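# Push the office chair fully under the desk

## Task

Move the office chair until it sits completely under the desk, resting upright and level with every wheel on the floor. A chair that tips over or is left leaning counts as a failure, and the result must hold on its own without the robot supporting the chair.

## Robot and tools

Robot: a wheeled base with a vertical column, a tilting head, and two six-joint arms (left and right), each ending in a two-finger gripper. When folded it measures 0.73 m long, 0.62 m wide and 1.88 m tall, and its front sits 0.40 m ahead of the column. The base can only drive straight or spin in place; it cannot move sideways.

Frames: the base frame has its origin on the floor under the column, midway between the drive wheels, with x forward, y to the left and z up. left_hand and right_hand are reported in this frame at the point where the fingers join; the fingertips extend 8 mm further. The hand's z axis runs along the fingers and its y axis across the opening. The odometry frame is the base frame as it was when the scene began.

execute_actions: pass "actions", a list containing one action or none. An empty list returns the state and images without moving anything. An action may contain "base", "joints", or both, and optionally "speeds"; the motions in an action start together. "base" holds exactly one relative command: {"translate_m": d}, which drives d metres straight from where the base is now (forward positive, -3 to 3), or {"rotate_rad": d}, which turns d radians in place (counter-clockwise seen from above is positive, -3.2 to 3.2). "joints" is a single dictionary keyed by joint name, and every value is an absolute target rather than an offset. The keys are head_tilt_rad (-0.61 to 1.308; 0 is about level, positive looks down), left_joint1_rad to left_joint6_rad, left_gripper_m (fingertip gap, 0 to 0.093 m), and the matching right_ keys. The ranges are: joint1 -2.879 to 2.879, joint2 0 to 3.141, joint3 0 to 3.019, joint4 -1.692 to 1.57, joint5 -1.57 to 1.57, joint6 -2.094 to 2.094. "speeds" lowers top speeds for this action only: translate_m 0.05 to 0.8 m/s and rotate_rad 0.1 to 1 rad/s, where the maximum is the default. It has no effect on the arms. "cameras" chooses which images come back: cam_head_left, cam_head_right, cam_left_wrist, cam_right_wrist, nav_camera, or "all". Leaving it out or passing null also gives all of them, and [] gives none. An unknown key or an out-of-range value rejects the entire call, and nothing moves. Any joint you leave out may still be driving toward an earlier target.

wait: "seconds" from 0 to 10. It commands nothing new and then returns the state and images.

zoom_image: "camera" plus "region" [x0, y0, x1, y1] in pixels of that camera's most recent full image, with the origin at the top-left and at most 504 by 504 pixels. It returns an enlarged view.

finished_scene: "scene" (an integer) closes the scene permanently and reports whether the goal was met. Release the chair and back away first, because the chair has to stay in place on its own.

Arm geometry (approximate): with joint1 at -1.57 (left) or 1.57 (right) and joints 5 and 6 at 0, the arm lies in a forward-facing vertical plane 0.23 m to the side of the column. Define a = j2 - 0.35, b = 1.05 + j2 - j3 and c = b - j4. The hand is then 0.12 + 0.39 sin a + 0.38 cos b + 0.25 cos c ahead of the column and 1.46 + 0.39 cos a - 0.38 sin b - 0.25 sin c above the floor. In practice it usually ends up to 5 cm lower and closer. The hand reaches about 1 m from the shoulder and no lower than about 0.47 m, so it cannot touch the floor. Targets within about 0.03 rad of the current reading (0.08 rad for joints 2 and 3) may not move anything even though the status says done. To approach something gently, step about 0.05 rad per call.

Result lines: base_status and joint_status report how each motion ended. "done" for the base means the wheels completed their turns, even if they slipped. "off_target" means the motion stopped short and may still be pushing. "contact_stop" (base only) means a wheel stalled against an obstacle. Back off 0.05 m before trying again or turning. "time_out" means the motion ran out of time or the motors had switched off. "joint command not followed" means a safety check blocked arm targets because of collision risk with the body, the other arm, or nearby furniture. To clear it, move the joints involved at least 0.05 rad back the way they came, or drive away. on_its_own lists things you did not command, and its "held at" values are targets, not actual positions. base_odometry counts wheel rotation only. If turned_by_wheels and turned_by_imu disagree by more than about 4% and by at least 0.05 rad, the base collided or slipped. base_tilt is in degrees, with forward and right positive; a drop of 0.5 degrees or more in forward during a move means the base is leaning back, so reverse 0.05 m. motor_effort shows left_wheel and right_wheel as percentages, with positive pushing forward and the peak in brackets. wheel_motors_off = 1 means an overload cut power to the wheels. Joint torques and per-joint motor temperatures are also reported.

Cautions: a desk top between 0.30 and 1.20 m high can slide over the base housing and hit the column. Sustained hard pushing by the base for about 3 s cuts the wheel motors for 2 s, and the base will not hold position during that time. A blocked arm keeps pressing and can overheat: a MOTOR HOT warning appears at 85 °C, and at 100 °C the arm goes limp. To relieve it, send the arm's current joint readings back as its targets. Never let the arms strike or press against each other. Push the chair slowly so it does not tip, and avoid drops and hard impacts. The camera intrinsics and poses listed come from a calibration done before the session and may be slightly off.

Each tool is called after ">>>" as a command line: name --argument value for each argument, lists and objects as JSON in quotes; but a table of rows of numbers goes row by row, as --pt "numbers of a row", without its own name.

## Session

>>> execute_actions --actions '[]'

Scene clock: 0.00 s.
Joint torques (N m, as the arm reports them, + toward a larger angle): no reading
Motor temperatures (°C, as the motors report them): left_arm=[27 27 25 26 24 26] | right_arm=[26 26 27 25 26 25]
base_odometry: x=+0.000 y=+0.000 heading=+0.000 (m, m, rad; odometry frame)
turned_by_wheels: +0.000 (rad since the last result)
turned_by_imu: +0.000 (rad since the last result)
base_tilt: forward=-0.6 right=+0.0 (deg)
base_status: not commanded
joint_positions: head_tilt_rad=+0.889 left_joint1_rad=-1.563 left_joint2_rad=+0.907 left_joint3_rad=+0.409 left_joint4_rad=-0.983 left_joint5_rad=-0.027 left_joint6_rad=-0.053 left_gripper_m=+0.094 right_joint1_rad=+1.586 right_joint2_rad=+0.871 right_joint3_rad=+0.406 right_joint4_rad=-0.927 right_joint5_rad=-0.045 right_joint6_rad=-0.062 right_gripper_m=+0.095
joint_status: not commanded
wheel_motors_off: 0
motor_effort: left_wheel=-1 right_wheel=+1 (%)
left_hand: x=+0.1376 y=+0.2307 z=+1.2588 quat_wxyz=(+0.460, +0.021, -0.887, -0.026) (m; base frame)
right_hand: x=+0.1514 y=-0.2146 z=+1.2494 quat_wxyz=(+0.420, +0.025, -0.907, -0.038) (m; base frame)
pictures: cam_head_left, cam_head_right, cam_left_wrist, cam_right_wrist, nav_camera
Images, in order (width x height): cam_head_left 896x504, cam_head_right 896x504, cam_left_wrist 504x504, cam_right_wrist 504x504, nav_camera 896x504.

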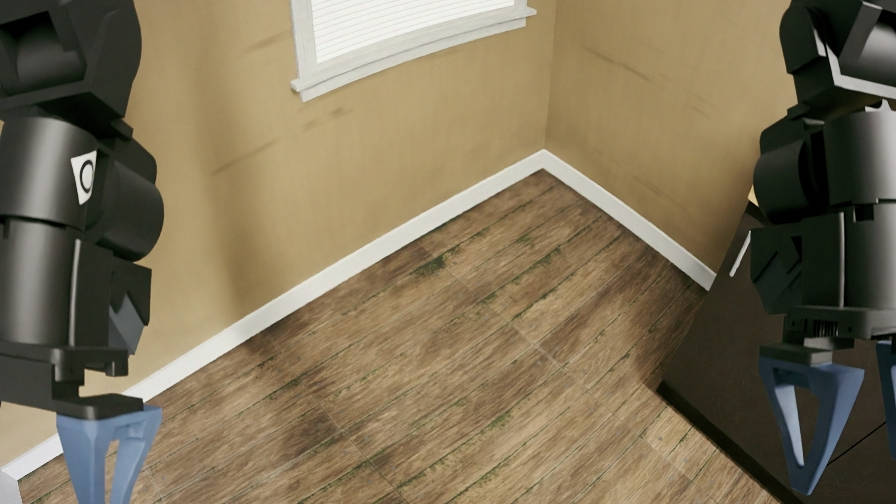

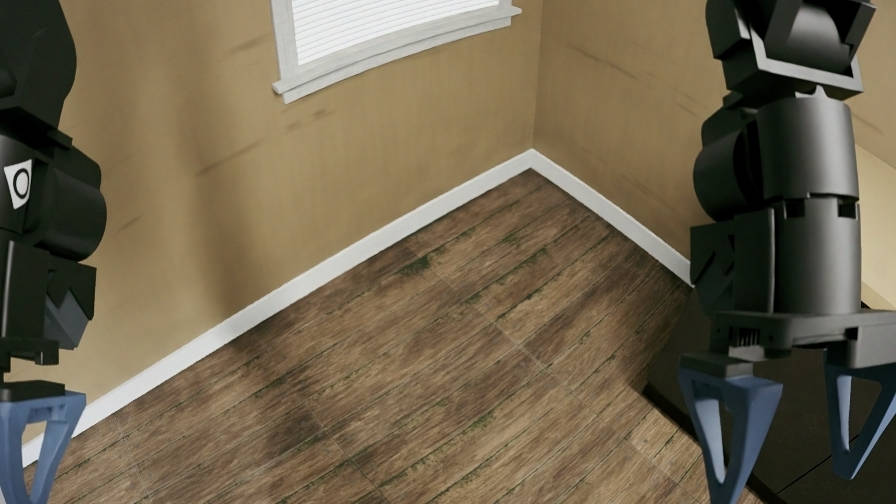

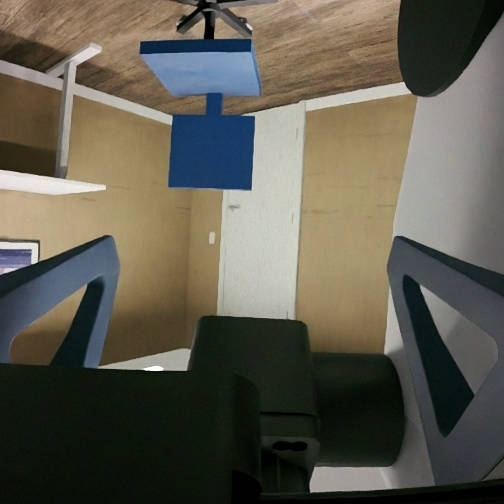

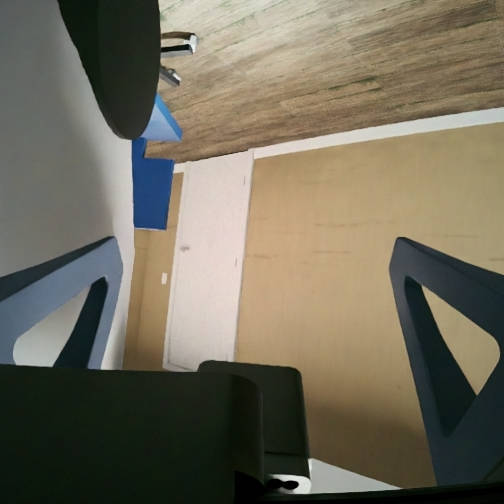

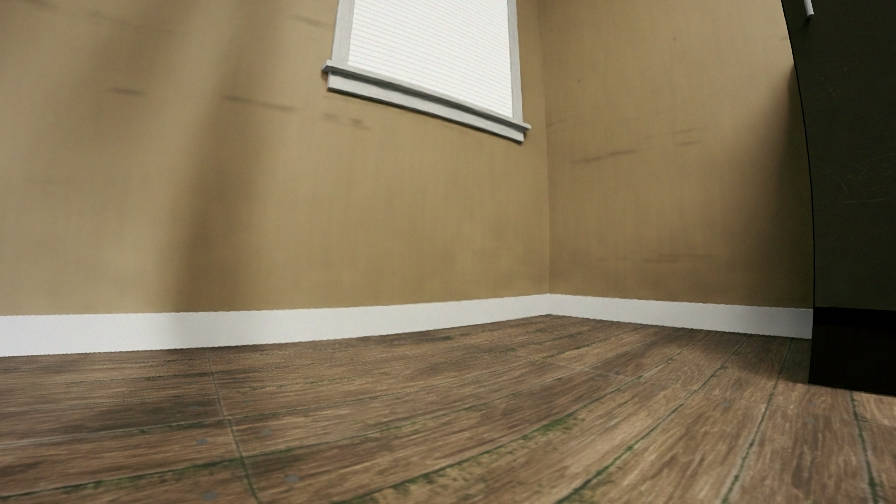

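>>> execute_actions --actions '[{"base": {"rotate_rad": 2.6}, "joints": {"head_tilt_rad": 0.6}}]' --cameras '["cam_head_left", "nav_camera"]'

Scene clock: 10.63 s.
Joint torques (N m, as the arm reports them, + toward a larger angle): left_arm=[-0.69 -7.23 -0.81 -0.81 -0.01 -0.03] | right_arm=[ 1.51 -4.48 -0.67 -1.39 -0.14 -0.15]
Motor temperatures (°C, as the motors report them): left_arm=[27 27 25 26 24 26] | right_arm=[26 26 27 26 26 25]
base_odometry: x=+0.000 y=+0.000 heading=+2.599 (m, m, rad; odometry frame)
turned_by_wheels: +2.599 (rad since the last result)
turned_by_imu: +2.599 (rad since the last result)
base_tilt: forward=-0.7 right=+0.0 (deg)
base_status: done
joint_positions: head_tilt_rad=+0.618 left_joint1_rad=-1.563 left_joint2_rad=+0.907 left_joint3_rad=+0.409 left_joint4_rad=-0.983 left_joint5_rad=-0.027 left_joint6_rad=-0.053 left_gripper_m=+0.094 right_joint1_rad=+1.586 right_joint2_rad=+0.871 right_joint3_rad=+0.407 right_joint4_rad=-0.927 right_joint5_rad=-0.045 right_joint6_rad=-0.062 right_gripper_m=+0.095
joint_status: all done
wheel_motors_off: 0
motor_effort: left_wheel=-2(32) right_wheel=+2(38) (%)
left_hand: x=+0.1376 y=+0.2307 z=+1.2588 quat_wxyz=(+0.460, +0.021, -0.887, -0.026) (m; base frame)
right_hand: x=+0.1520 y=-0.2146 z=+1.2492 quat_wxyz=(+0.419, +0.025, -0.907, -0.038) (m; base frame)
pictures: cam_head_left, nav_camera
camera_calibration (this result's frames):
cam_head_left: T_world_to_cam=[[-0.0256574, -0.999652, 0.00615687, 0.0131751], [-0.533532, 0.00848488, -0.845737, 1.32911], [0.845391, -0.0249843, -0.533564, 0.697676], [0, 0, 0, 1]] pos_world=[0.119653, 0.0193241, 1.49625]
Images, in order (width x height): cam_head_left 896x504, nav_camera 896x504.

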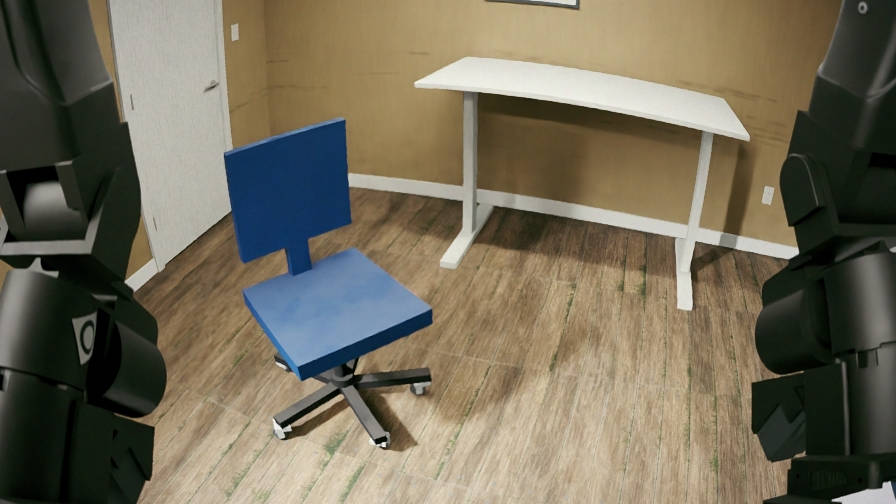

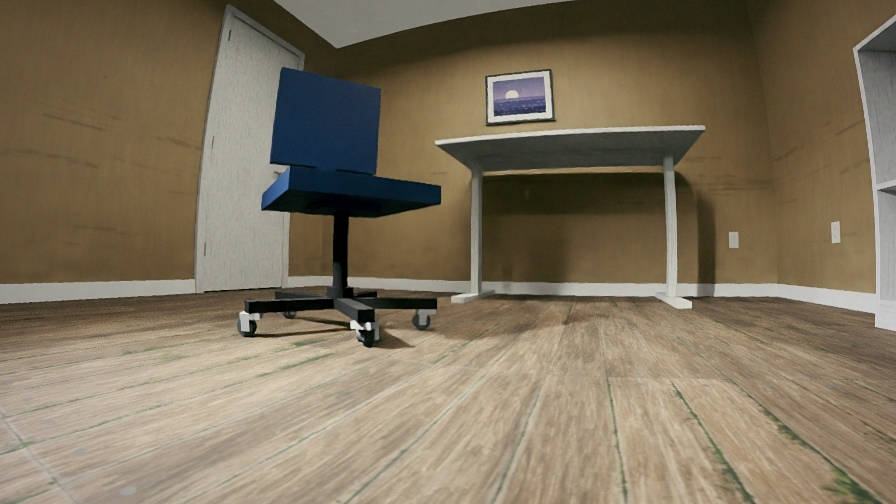

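>>> execute_actions --actions '[{"base": {"rotate_rad": 0.8}, "joints": {"head_tilt_rad": 0.75}}]' --cameras '["cam_head_left", "nav_camera"]'

Scene clock: 132.73 s.
Joint torques (N m, as the arm reports them, + toward a larger angle): left_arm=[-0.49 -6.87 -0.83 -0.93 -0.03  0.  ] | right_arm=[ 0.8  -4.89 -0.64 -1.58 -0.13 -0.13]
Motor temperatures (°C, as the motors report them): left_arm=[27 28 25 26 24 26] | right_arm=[26 27 27 26 26 25]
base_odometry: x=+0.000 y=+0.000 heading=-2.884 (m, m, rad; odometry frame)
turned_by_wheels: +0.799 (rad since the last result)
turned_by_imu: +0.800 (rad since the last result)
base_tilt: forward=-0.7 right=+0.0 (deg)
base_status: done
joint_positions: head_tilt_rad=+0.752 left_joint1_rad=-1.563 left_joint2_rad=+0.907 left_joint3_rad=+0.409 left_joint4_rad=-0.983 left_joint5_rad=-0.027 left_joint6_rad=-0.053 left_gripper_m=+0.094 right_joint1_rad=+1.586 right_joint2_rad=+0.871 right_joint3_rad=+0.407 right_joint4_rad=-0.927 right_joint5_rad=-0.045 right_joint6_rad=-0.062 right_gripper_m=+0.095
joint_status: all done
wheel_motors_off: 0
motor_effort: left_wheel=-2(28) right_wheel=+2(28) (%)
left_hand: x=+0.1376 y=+0.2307 z=+1.2588 quat_wxyz=(+0.460, +0.021, -0.887, -0.026) (m; base frame)
right_hand: x=+0.1522 y=-0.2146 z=+1.2492 quat_wxyz=(+0.419, +0.025, -0.907, -0.038) (m; base frame)
pictures: cam_head_left, nav_camera
camera_calibration (this result's frames):
cam_head_left: T_world_to_cam=[[-0.0245986, -0.999652, 0.00954544, 0.00790373], [-0.642236, 0.00848488, -0.76646, 1.21246], [0.766112, -0.0249843, -0.642222, 0.868973], [0, 0, 0, 1]] pos_world=[0.113149, 0.0193241, 1.4873]
Images, in order (width x height): cam_head_left 896x504, nav_camera 896x504.

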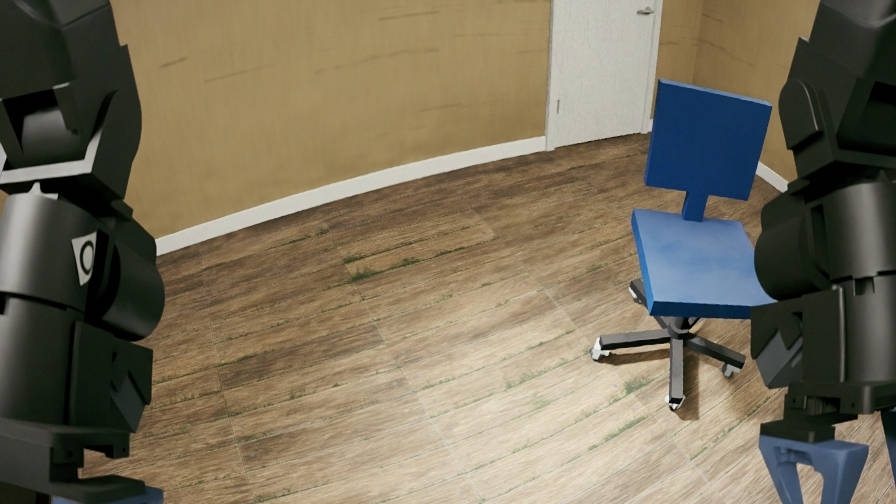

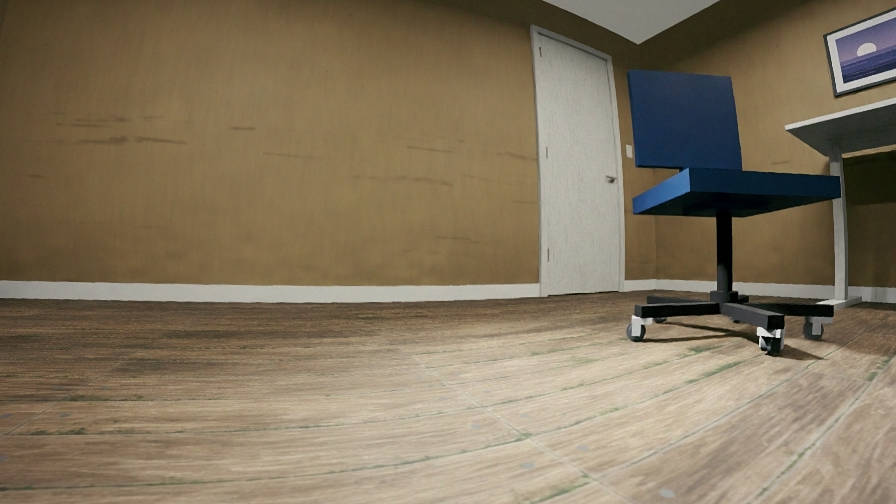

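>>> execute_actions --actions '[{"base": {"translate_m": 1.76}}]' --cameras '[]'

>>> execute_actions --actions '[{"base": {"rotate_rad": -1.14}}]' --cameras '["cam_head_left", "nav_camera"]'

Scene clock: 145.90 s.
Joint torques (N m, as the arm reports them, + toward a larger angle): left_arm=[-0.69 -6.84 -0.86 -0.71 -0.04  0.01] | right_arm=[ 1.05 -4.48 -0.65 -1.57 -0.15 -0.17]
Motor temperatures (°C, as the motors report them): left_arm=[27 28 25 26 24 26] | right_arm=[26 27 27 26 26 25]
base_odometry: x=-1.702 y=-0.448 heading=-2.884 (m, m, rad; odometry frame)
turned_by_wheels: +0.000 (rad since the last result)
turned_by_imu: +0.004 (rad since the last result)
base_tilt: forward=-0.7 right=+0.0 (deg)
base_status: done
joint_positions: head_tilt_rad=+0.753 left_joint1_rad=-1.563 left_joint2_rad=+0.906 left_joint3_rad=+0.410 left_joint4_rad=-0.983 left_joint5_rad=-0.027 left_joint6_rad=-0.053 left_gripper_m=+0.094 right_joint1_rad=+1.586 right_joint2_rad=+0.871 right_joint3_rad=+0.407 right_joint4_rad=-0.927 right_joint5_rad=-0.045 right_joint6_rad=-0.062 right_gripper_m=+0.095
joint_status: not commanded
wheel_motors_off: 0
motor_effort: left_wheel=-1(45) right_wheel=+0(55) (%)
left_hand: x=+0.1383 y=+0.2308 z=+1.2586 quat_wxyz=(+0.459, +0.021, -0.888, -0.026) (m; base frame)
right_hand: x=+0.1520 y=-0.2146 z=+1.2492 quat_wxyz=(+0.419, +0.025, -0.907, -0.038) (m; base frame)
pictures: none
No camera images: the call's "cameras" was empty. Leave "cameras" out to get every camera's image.

Scene clock: 148.33 s.
Joint torques (N m, as the arm reports them, + toward a larger angle): left_arm=[-0.64 -6.82 -0.85 -0.81 -0.02 -0.04] | right_arm=[ 1.77 -4.74 -0.69 -1.42 -0.12 -0.09]
Motor temperatures (°C, as the motors report them): left_arm=[27 28 25 26 24 26] | right_arm=[26 27 27 26 26 25]
base_odometry: x=-1.702 y=-0.448 heading=+2.259 (m, m, rad; odometry frame)
turned_by_wheels: -1.140 (rad since the last result)
turned_by_imu: -1.138 (rad since the last result)
base_tilt: forward=-0.6 right=-0.1 (deg)
base_status: done
joint_positions: head_tilt_rad=+0.753 left_joint1_rad=-1.563 left_joint2_rad=+0.906 left_joint3_rad=+0.410 left_joint4_rad=-0.983 left_joint5_rad=-0.027 left_joint6_rad=-0.053 left_gripper_m=+0.094 right_joint1_rad=+1.586 right_joint2_rad=+0.871 right_joint3_rad=+0.407 right_joint4_rad=-0.927 right_joint5_rad=-0.045 right_joint6_rad=-0.062 right_gripper_m=+0.095
joint_status: not commanded
wheel_motors_off: 0
motor_effort: left_wheel=+2(27) right_wheel=-2(40) (%)
left_hand: x=+0.1383 y=+0.2308 z=+1.2586 quat_wxyz=(+0.459, +0.021, -0.888, -0.026) (m; base frame)
right_hand: x=+0.1520 y=-0.2146 z=+1.2492 quat_wxyz=(+0.419, +0.025, -0.907, -0.038) (m; base frame)
pictures: cam_head_left, nav_camera
camera_calibration (this result's frames):
cam_head_left: T_world_to_cam=[[-0.0245906, -0.999652, 0.00956603, 0.00787162], [-0.642878, 0.00848488, -0.765922, 1.21166], [0.765574, -0.0249843, -0.642863, 0.869987], [0, 0, 0, 1]] pos_world=[0.113105, 0.0193241, 1.48725]
Images, in order (width x height): cam_head_left 896x504, nav_camera 896x504.

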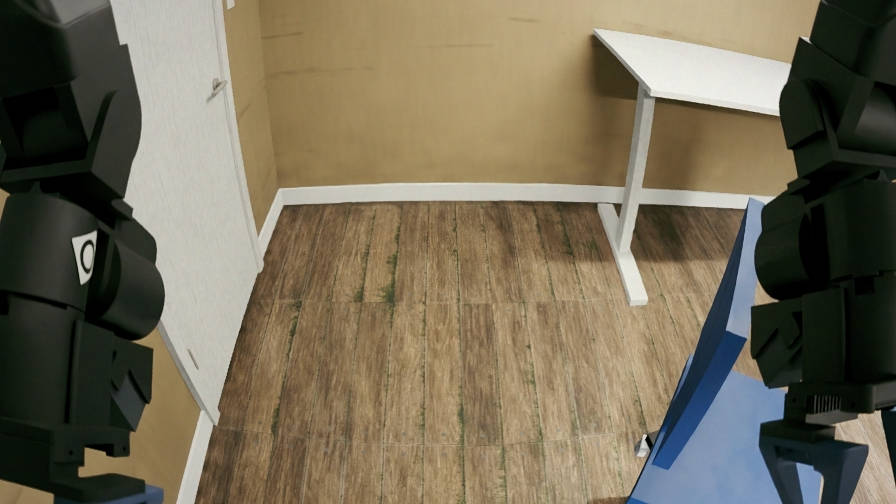

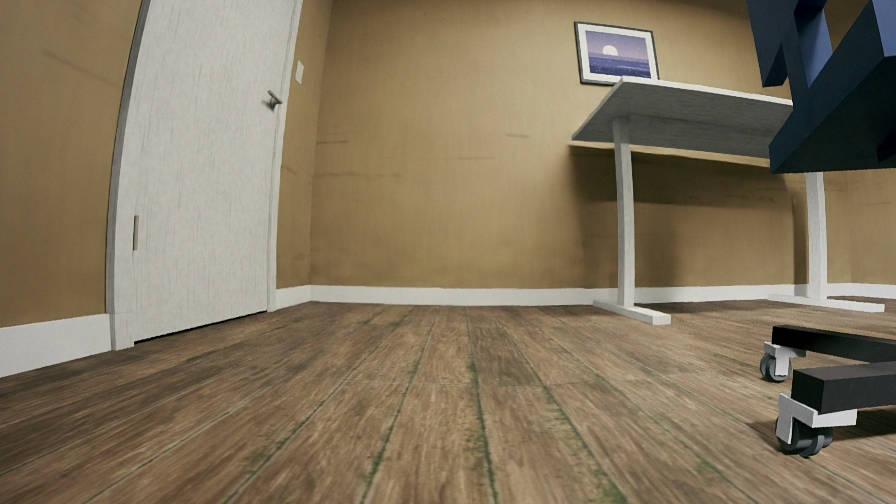

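>>> execute_actions --actions '[{"base": {"translate_m": 1.1}, "joints": {"head_tilt_rad": 0.95, "left_joint1_rad": -1.73, "left_joint2_rad": 1.32, "left_joint3_rad": 1.32, "left_joint4_rad": -0.52, "left_joint5_rad": 0, "left_joint6_rad": -1.65, "right_joint1_rad": 1.73, "right_joint2_rad": 1.32, "right_joint3_rad": 1.32, "right_joint4_rad": -0.52, "right_joint5_rad": 0, "right_joint6_rad": 1.65}}]' --cameras '["cam_head_left"]'

Scene clock: 195.80 s.
Joint torques (N m, as the arm reports them, + toward a larger angle): left_arm=[ -2.95 -17.76   5.11   0.97   0.08  -0.13] | right_arm=[  2.93 -15.52   4.8    0.49  -0.07  -0.03]
Motor temperatures (°C, as the motors report them): left_arm=[27 28 26 26 24 26] | right_arm=[26 27 28 26 26 25]
base_odometry: x=-2.401 y=+0.402 heading=+2.259 (m, m, rad; odometry frame)
turned_by_wheels: +0.000 (rad since the last result)
turned_by_imu: +0.003 (rad since the last result)
base_tilt: forward=-0.7 right=+0.0 (deg)
base_status: done
joint_positions: head_tilt_rad=+0.951 left_joint1_rad=-1.730 left_joint2_rad=+1.315 left_joint3_rad=+1.306 left_joint4_rad=-0.527 left_joint5_rad=-0.003 left_joint6_rad=-1.640 left_gripper_m=+0.094 right_joint1_rad=+1.729 right_joint2_rad=+1.326 right_joint3_rad=+1.310 right_joint4_rad=-0.531 right_joint5_rad=-0.001 right_joint6_rad=+1.641 right_gripper_m=+0.095
joint_status: all done
wheel_motors_off: 0
motor_effort: left_wheel=+1(55) right_wheel=+0(46) (%)
left_hand: x=+0.6219 y=+0.1324 z=+1.1020 quat_wxyz=(+0.054, +0.702, -0.709, +0.041) (m; base frame)
right_hand: x=+0.6198 y=-0.1327 z=+1.0972 quat_wxyz=(+0.058, -0.702, -0.709, -0.038) (m; base frame)
pictures: cam_head_left
camera_calibration (this result's frames):
cam_head_left: T_world_to_cam=[[-0.0222258, -0.999652, 0.0142204, 0.00058558], [-0.781097, 0.00848488, -0.624352, 1.00056], [0.624014, -0.0249843, -0.781013, 1.08982], [0, 0, 0, 1]] pos_world=[0.101483, 0.0193241, 1.47585]
Images, in order (width x height): cam_head_left 896x504.

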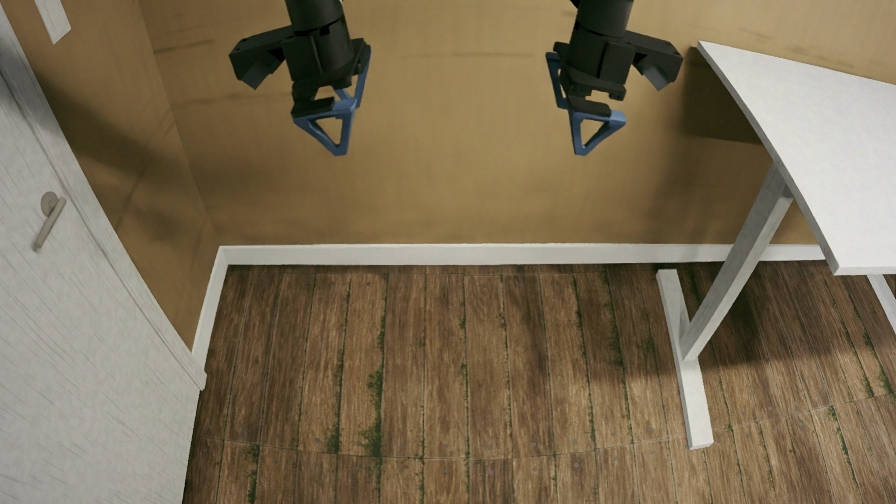

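>>> execute_actions --actions '[{"base": {"rotate_rad": -2.16}}]'

Scene clock: 207.27 s.
Joint torques (N m, as the arm reports them, + toward a larger angle): left_arm=[ -2.66 -18.06   5.11   1.18   0.08  -0.14] | right_arm=[  3.1  -15.24   4.91   0.54  -0.1   -0.03]
Motor temperatures (°C, as the motors report them): left_arm=[27 29 26 26 24 26] | right_arm=[26 29 28 26 26 25]
base_odometry: x=-2.401 y=+0.402 heading=+0.100 (m, m, rad; odometry frame)
turned_by_wheels: -2.159 (rad since the last result)
turned_by_imu: -2.157 (rad since the last result)
base_tilt: forward=-0.5 right=-0.1 (deg)
base_status: done
joint_positions: head_tilt_rad=+0.951 left_joint1_rad=-1.730 left_joint2_rad=+1.315 left_joint3_rad=+1.306 left_joint4_rad=-0.527 left_joint5_rad=-0.003 left_joint6_rad=-1.640 left_gripper_m=+0.094 right_joint1_rad=+1.729 right_joint2_rad=+1.326 right_joint3_rad=+1.310 right_joint4_rad=-0.531 right_joint5_rad=-0.001 right_joint6_rad=+1.641 right_gripper_m=+0.095
joint_status: not commanded
wheel_motors_off: 0
motor_effort: left_wheel=+3(39) right_wheel=-3(43) (%)
left_hand: x=+0.6219 y=+0.1324 z=+1.1020 quat_wxyz=(+0.054, +0.702, -0.709, +0.041) (m; base frame)
right_hand: x=+0.6198 y=-0.1327 z=+1.0972 quat_wxyz=(+0.058, -0.702, -0.709, -0.038) (m; base frame)
pictures: cam_head_left, cam_head_right, cam_left_wrist, cam_right_wrist, nav_camera
camera_calibration (this result's frames):
cam_head_left: T_world_to_cam=[[-0.0222258, -0.999652, 0.0142204, 0.000585579], [-0.781097, 0.00848488, -0.624352, 1.00056], [0.624014, -0.0249843, -0.781013, 1.08982], [0, 0, 0, 1]] pos_world=[0.101483, 0.0193241, 1.47585]
cam_head_right: T_world_to_cam=[[-0.0197159, -0.999806, 0.000166672, -0.02783], [-0.767216, 0.0150224, -0.641213, 1.02149], [0.641086, -0.01277, -0.767363, 1.07001], [0, 0, 0, 1]] pos_world=[0.0971874, -0.0295058, 1.47608]
cam_left_wrist: T_world_to_cam=[[0.999771, 0.00665197, -0.0203607, -0.598292], [0.0189382, -0.718617, 0.695148, -0.677646], [-0.0100074, -0.695374, -0.718578, 1.0159], [0, 0, 0, 1]] pos_world=[0.621154, 0.223443, 1.18889]
cam_right_wrist: T_world_to_cam=[[-0.999688, -0.00610853, 0.0242171, 0.59242], [0.0121942, 0.726824, 0.686716, -0.660314], [-0.0217964, 0.686797, -0.726522, 1.02876], [0, 0, 0, 1]] pos_world=[0.622711, -0.222999, 1.18652]
Images, in order (width x height): cam_head_left 896x504, cam_head_right 896x504, cam_left_wrist 504x504, cam_right_wrist 504x504, nav_camera 896x504.

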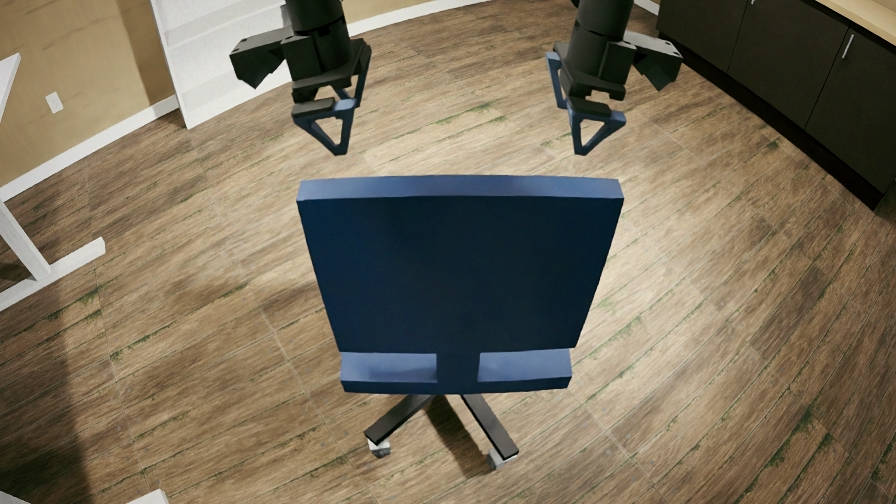

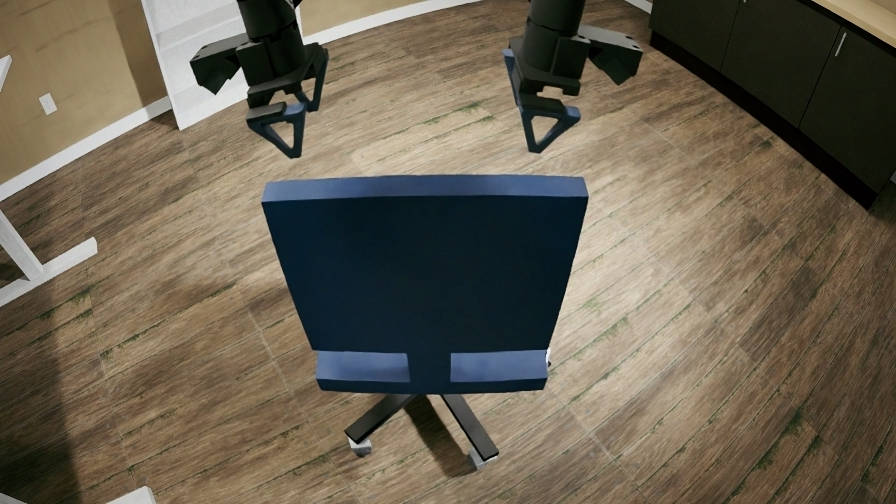

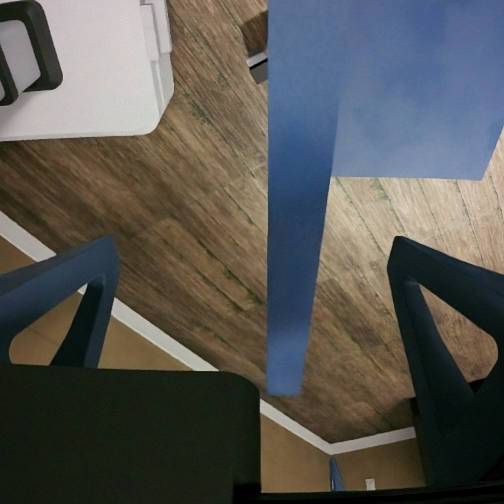

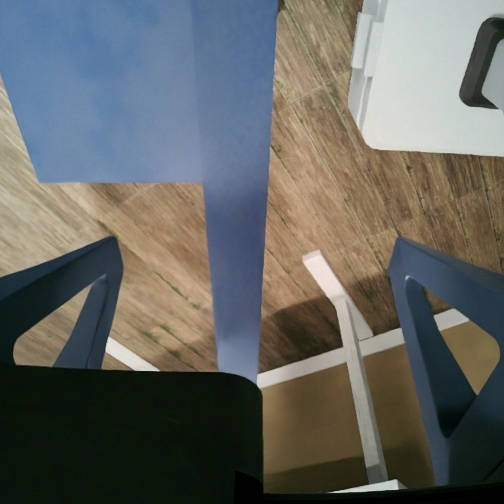

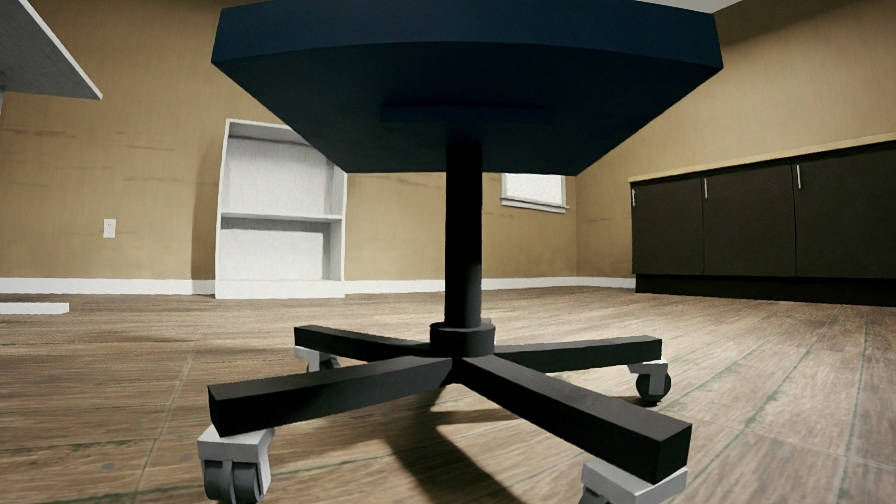

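>>> execute_actions --actions '[{"base": {"translate_m": 0.025}, "joints": {"left_joint2_rad": 1.59, "left_joint3_rad": 1.455, "left_joint4_rad": -0.377, "right_joint2_rad": 1.59, "right_joint3_rad": 1.455, "right_joint4_rad": -0.377}}]' --cameras '["cam_head_left", "cam_left_wrist", "cam_right_wrist"]'

Scene clock: 230.77 s.
Joint torques (N m, as the arm reports them, + toward a larger angle): left_arm=[ -3.75 -20.02   3.86   0.6    0.1   -0.1 ] | right_arm=[  3.2  -14.2    3.71   0.23  -0.07  -0.09]
Motor temperatures (°C, as the motors report them): left_arm=[27 30 27 26 24 26] | right_arm=[26 30 29 26 26 25]
base_odometry: x=-2.376 y=+0.404 heading=+0.100 (m, m, rad; odometry frame)
turned_by_wheels: +0.000 (rad since the last result)
turned_by_imu: +0.001 (rad since the last result)
base_tilt: forward=-0.6 right=-0.1 (deg)
base_status: done
joint_positions: head_tilt_rad=+0.952 left_joint1_rad=-1.730 left_joint2_rad=+1.602 left_joint3_rad=+1.445 left_joint4_rad=-0.374 left_joint5_rad=-0.003 left_joint6_rad=-1.641 left_gripper_m=+0.094 right_joint1_rad=+1.729 right_joint2_rad=+1.572 right_joint3_rad=+1.450 right_joint4_rad=-0.377 right_joint5_rad=-0.002 right_joint6_rad=+1.644 right_gripper_m=+0.094
joint_status: all done
wheel_motors_off: 0
motor_effort: left_wheel=+4(56) right_wheel=+0(46) (%)
left_hand: x=+0.6201 y=+0.1157 z=+0.9804 quat_wxyz=(+0.052, +0.702, -0.709, +0.043) (m; base frame)
right_hand: x=+0.6372 y=-0.1172 z=+0.9966 quat_wxyz=(+0.043, -0.704, -0.707, -0.057) (m; base frame)
pictures: cam_head_left, cam_left_wrist, cam_right_wrist
camera_calibration (this result's frames):
cam_head_left: T_world_to_cam=[[-0.022222, -0.999652, 0.0142264, 0.000576245], [-0.781264, 0.00848488, -0.624144, 1.00024], [0.623806, -0.0249843, -0.78118, 1.09008], [0, 0, 0, 1]] pos_world=[0.101466, 0.0193241, 1.47584]
cam_left_wrist: T_world_to_cam=[[0.999855, 0.0077539, -0.0151422, -0.604145], [0.016104, -0.718308, 0.695539, -0.603772], [-0.0054836, -0.695682, -0.718329, 0.913876], [0, 0, 0, 1]] pos_world=[0.618792, 0.206757, 1.06726]
cam_right_wrist: T_world_to_cam=[[-0.999735, 0.00346253, -0.0227398, 0.660305], [-0.0131948, 0.723445, 0.690256, -0.590406], [0.018841, 0.690374, -0.723207, 0.916575], [0, 0, 0, 1]] pos_world=[0.63507, -0.207939, 1.08542]
Images, in order (width x height): cam_head_left 896x504, cam_left_wrist 504x504, cam_right_wrist 504x504.

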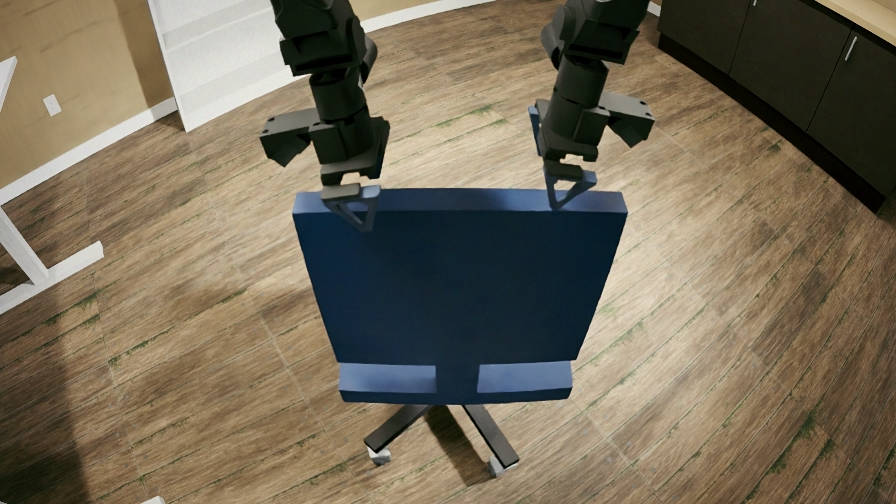

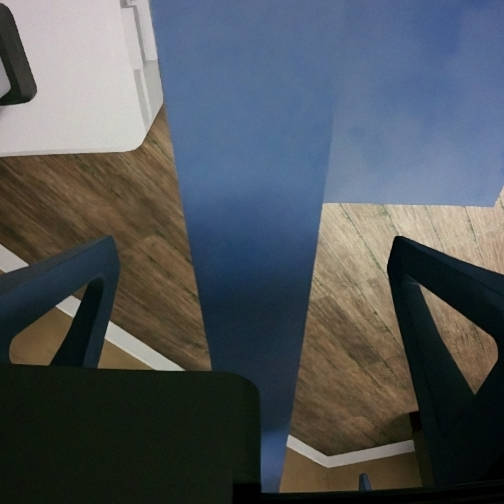

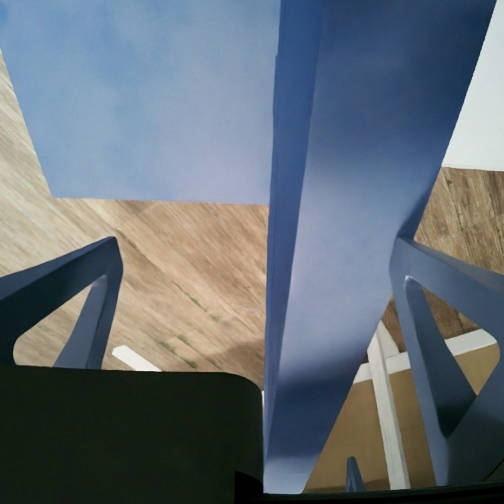

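>>> execute_actions --actions '[{"joints": {"left_joint2_rad": 1.72, "left_joint3_rad": 1.56, "left_joint4_rad": -0.342, "right_joint4_rad": -0.49}}]' --cameras '["cam_head_left", "cam_left_wrist", "cam_right_wrist"]'

Scene clock: 242.10 s.
Joint torques (N m, as the arm reports them, + toward a larger angle): left_arm=[ -3.9  -19.59   3.75   1.06   0.06  -0.07] | right_arm=[  3.04 -14.52   3.63  -0.52  -0.03  -0.02]
Motor temperatures (°C, as the motors report them): left_arm=[27 31 27 26 24 26] | right_arm=[26 30 29 26 26 25]
base_odometry: x=-2.376 y=+0.404 heading=+0.100 (m, m, rad; odometry frame)
turned_by_wheels: +0.000 (rad since the last result)
turned_by_imu: +0.000 (rad since the last result)
base_tilt: forward=-0.7 right=+0.0 (deg)
base_status: not commanded
joint_positions: head_tilt_rad=+0.952 left_joint1_rad=-1.730 left_joint2_rad=+1.726 left_joint3_rad=+1.547 left_joint4_rad=-0.352 left_joint5_rad=-0.003 left_joint6_rad=-1.641 left_gripper_m=+0.094 right_joint1_rad=+1.729 right_joint2_rad=+1.572 right_joint3_rad=+1.450 right_joint4_rad=-0.479 right_joint5_rad=-0.002 right_joint6_rad=+1.644 right_gripper_m=+0.094
joint_status: all done
wheel_motors_off: 0
motor_effort: left_wheel=+5(4) right_wheel=+0(1) (%)
left_hand: x=+0.6240 y=+0.1087 z=+0.9318 quat_wxyz=(+0.052, +0.702, -0.709, +0.043) (m; base frame)
right_hand: x=+0.6124 y=-0.1192 z=+0.9971 quat_wxyz=(+0.076, -0.701, -0.709, -0.018) (m; base frame)
pictures: cam_head_left, cam_left_wrist, cam_right_wrist
camera_calibration (this result's frames):
cam_head_left: T_world_to_cam=[[-0.022222, -0.999652, 0.0142264, 0.000576244], [-0.781264, 0.00848488, -0.624144, 1.00024], [0.623806, -0.0249843, -0.78118, 1.09008], [0, 0, 0, 1]] pos_world=[0.101466, 0.0193241, 1.47584]
cam_left_wrist: T_world_to_cam=[[0.999857, 0.00818372, -0.0148168, -0.609121], [0.0161866, -0.718283, 0.695562, -0.575202], [-0.00495038, -0.695702, -0.718313, 0.873764], [0, 0, 0, 1]] pos_world=[0.62267, 0.199707, 1.0187]
cam_right_wrist: T_world_to_cam=[[-0.996948, -0.010156, 0.0774113, 0.53229], [0.0455917, 0.729163, 0.68282, -0.617511], [-0.0633802, 0.684265, -0.726474, 0.971718], [0, 0, 0, 1]] pos_world=[0.620406, -0.209241, 1.08637]
Images, in order (width x height): cam_head_left 896x504, cam_left_wrist 504x504, cam_right_wrist 504x504.

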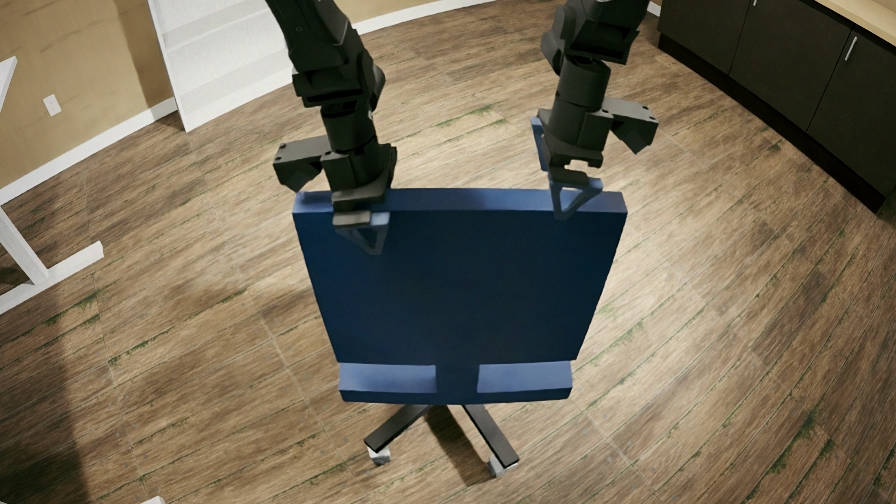

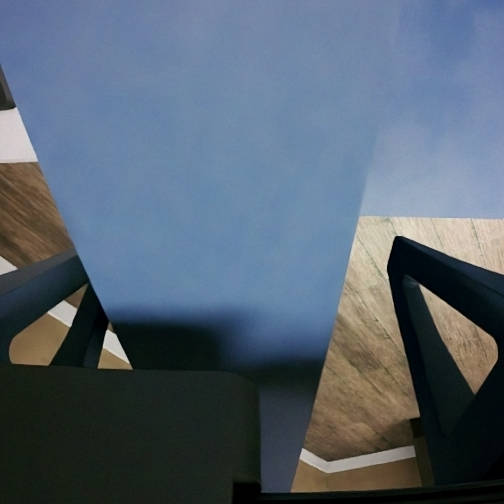

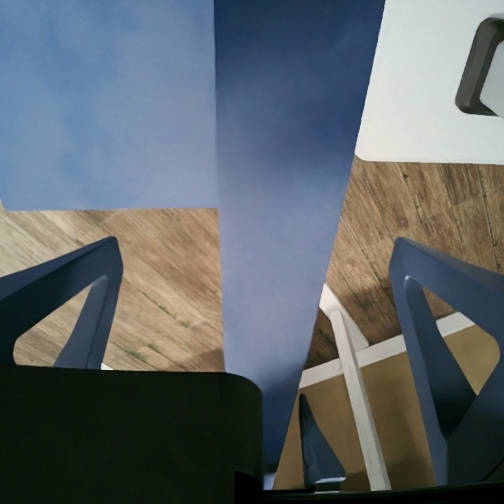

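>>> execute_actions --actions '[{"joints": {"right_joint2_rad": 1.715, "right_joint4_rad": -0.29}}]' --cameras '["cam_head_left", "cam_right_wrist"]'

Scene clock: 255.63 s.
Joint torques (N m, as the arm reports them, + toward a larger angle): left_arm=[ -3.69 -19.62   4.02   1.28   0.09  -0.11] | right_arm=[  4.09 -14.81   2.7    0.57  -0.2   -0.02]
Motor temperatures (°C, as the motors report them): left_arm=[27 32 27 26 24 26] | right_arm=[26 31 29 26 26 25]
base_odometry: x=-2.376 y=+0.404 heading=+0.100 (m, m, rad; odometry frame)
turned_by_wheels: +0.000 (rad since the last result)
turned_by_imu: +0.000 (rad since the last result)
base_tilt: forward=-0.6 right=+0.1 (deg)
base_status: not commanded
joint_positions: head_tilt_rad=+0.952 left_joint1_rad=-1.730 left_joint2_rad=+1.726 left_joint3_rad=+1.547 left_joint4_rad=-0.352 left_joint5_rad=-0.003 left_joint6_rad=-1.641 left_gripper_m=+0.094 right_joint1_rad=+1.729 right_joint2_rad=+1.716 right_joint3_rad=+1.447 right_joint4_rad=-0.304 right_joint5_rad=+0.002 right_joint6_rad=+1.642 right_gripper_m=+0.094
joint_status: all done
wheel_motors_off: 0
motor_effort: left_wheel=+5(5) right_wheel=+0(1) (%)
left_hand: x=+0.6240 y=+0.1087 z=+0.9318 quat_wxyz=(+0.052, +0.702, -0.709, +0.043) (m; base frame)
right_hand: x=+0.5806 y=-0.1125 z=+0.9256 quat_wxyz=(+0.065, -0.701, -0.709, -0.028) (m; base frame)
pictures: cam_head_left, cam_right_wrist
camera_calibration (this result's frames):
cam_head_left: T_world_to_cam=[[-0.022222, -0.999652, 0.0142264, 0.000576241], [-0.781264, 0.00848488, -0.624144, 1.00024], [0.623806, -0.0249843, -0.78118, 1.09008], [0, 0, 0, 1]] pos_world=[0.101466, 0.0193241, 1.47584]
cam_right_wrist: T_world_to_cam=[[-0.998724, -0.00804325, 0.0498569, 0.533021], [0.0282179, 0.729871, 0.683003, -0.562159], [-0.0418826, 0.683538, -0.728712, 0.902641], [0, 0, 0, 1]] pos_world=[0.586009, -0.202399, 1.01515]
Images, in order (width x height): cam_head_left 896x504, cam_right_wrist 504x504.

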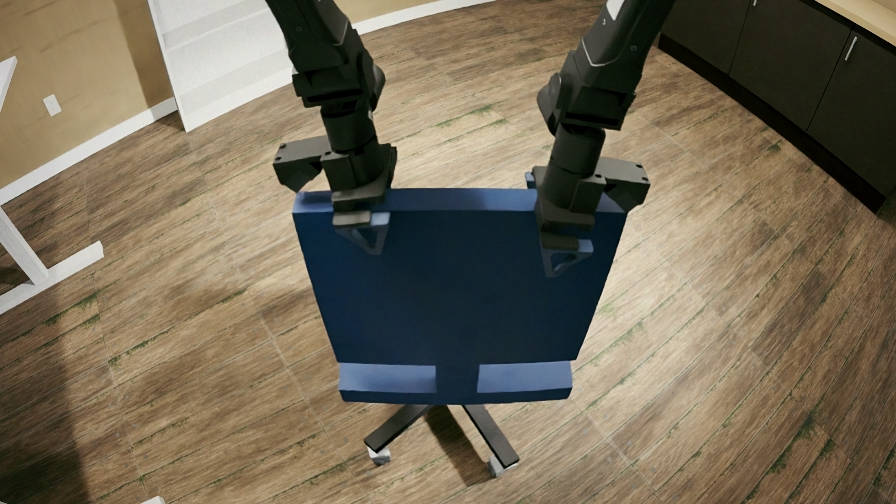

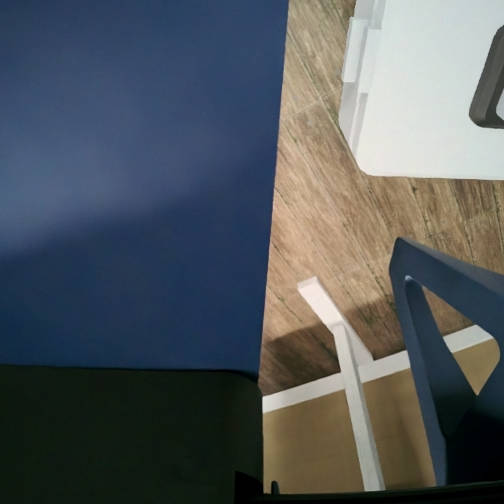

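>>> execute_actions --actions '[{"joints": {"right_joint4_rad": -0.2, "left_gripper_m": 0.025, "right_gripper_m": 0.025}}]' --cameras '["cam_head_left", "cam_left_wrist", "cam_right_wrist"]'

Scene clock: 272.03 s.
Joint torques (N m, as the arm reports them, + toward a larger angle): left_arm=[ -3.83 -19.45   4.18   1.29   0.03  -0.04] | right_arm=[  4.2  -14.34   2.59   1.17  -0.2   -0.21]
Motor temperatures (°C, as the motors report them): left_arm=[27 32 27 26 24 26] | right_arm=[27 31 28 26 26 25]
base_odometry: x=-2.376 y=+0.404 heading=+0.100 (m, m, rad; odometry frame)
turned_by_wheels: +0.000 (rad since the last result)
turned_by_imu: +0.000 (rad since the last result)
base_tilt: forward=-0.6 right=-0.2 (deg)
base_status: not commanded
joint_positions: head_tilt_rad=+0.952 left_joint1_rad=-1.730 left_joint2_rad=+1.726 left_joint3_rad=+1.543 left_joint4_rad=-0.353 left_joint5_rad=-0.002 left_joint6_rad=-1.646 left_gripper_m=+0.040 right_joint1_rad=+1.729 right_joint2_rad=+1.716 right_joint3_rad=+1.453 right_joint4_rad=-0.222 right_joint5_rad=+0.002 right_joint6_rad=+1.658 right_gripper_m=+0.040
joint_status: left_gripper_m off_target (ended at +0.040, target +0.025); right_gripper_m off_target (ended at +0.040, target +0.025); the others done
wheel_motors_off: 0
motor_effort: left_wheel=+8(7) right_wheel=-1(1) (%)
left_hand: x=+0.6213 y=+0.1087 z=+0.9313 quat_wxyz=(+0.054, +0.704, -0.707, +0.041) (m; base frame)
right_hand: x=+0.6048 y=-0.1108 z=+0.9262 quat_wxyz=(+0.037, -0.709, -0.701, -0.061) (m; base frame)
pictures: cam_head_left, cam_left_wrist, cam_right_wrist
camera_calibration (this result's frames):
cam_head_left: T_world_to_cam=[[-0.022222, -0.999652, 0.0142264, 0.000576243], [-0.781264, 0.00848488, -0.624144, 1.00024], [0.623806, -0.0249843, -0.78118, 1.09008], [0, 0, 0, 1]] pos_world=[0.101466, 0.0193241, 1.47584]
cam_left_wrist: T_world_to_cam=[[0.999709, 0.0127988, -0.020457, -0.601559], [0.0234251, -0.718257, 0.695383, -0.579068], [-0.0057933, -0.69566, -0.718348, 0.873979], [0, 0, 0, 1]] pos_world=[0.620011, 0.199772, 1.01819]
cam_right_wrist: T_world_to_cam=[[-0.999168, 0.0195378, -0.0358098, 0.639821], [-0.0104792, 0.725449, 0.688196, -0.546409], [0.0394241, 0.687998, -0.724641, 0.850485], [0, 0, 0, 1]] pos_world=[0.600033, -0.201241, 1.01524]
Images, in order (width x height): cam_head_left 896x504, cam_left_wrist 504x504, cam_right_wrist 504x504.

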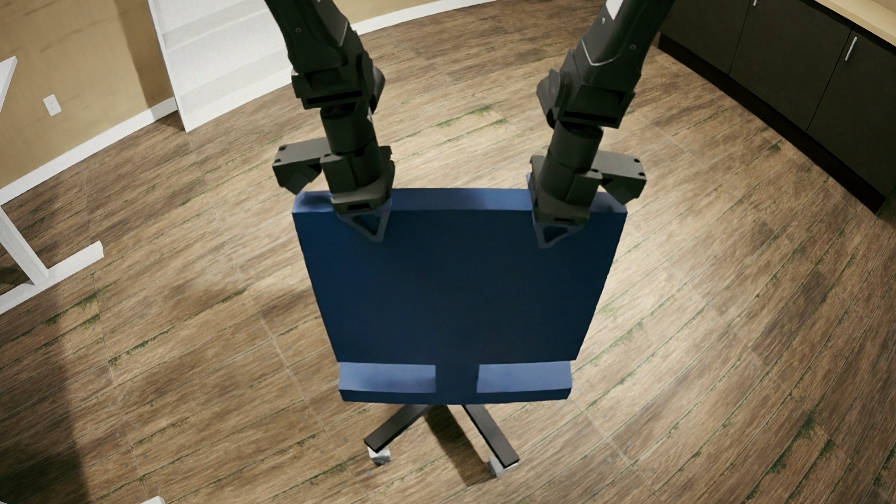

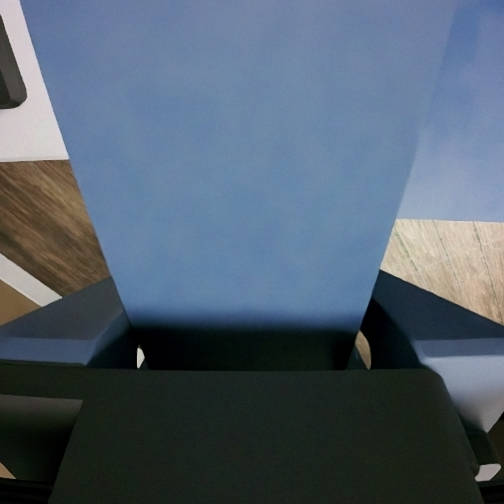

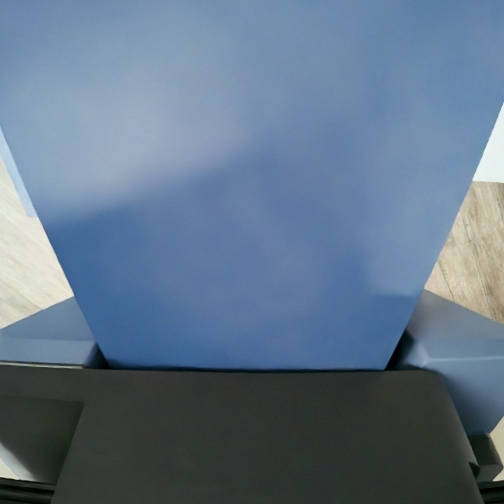

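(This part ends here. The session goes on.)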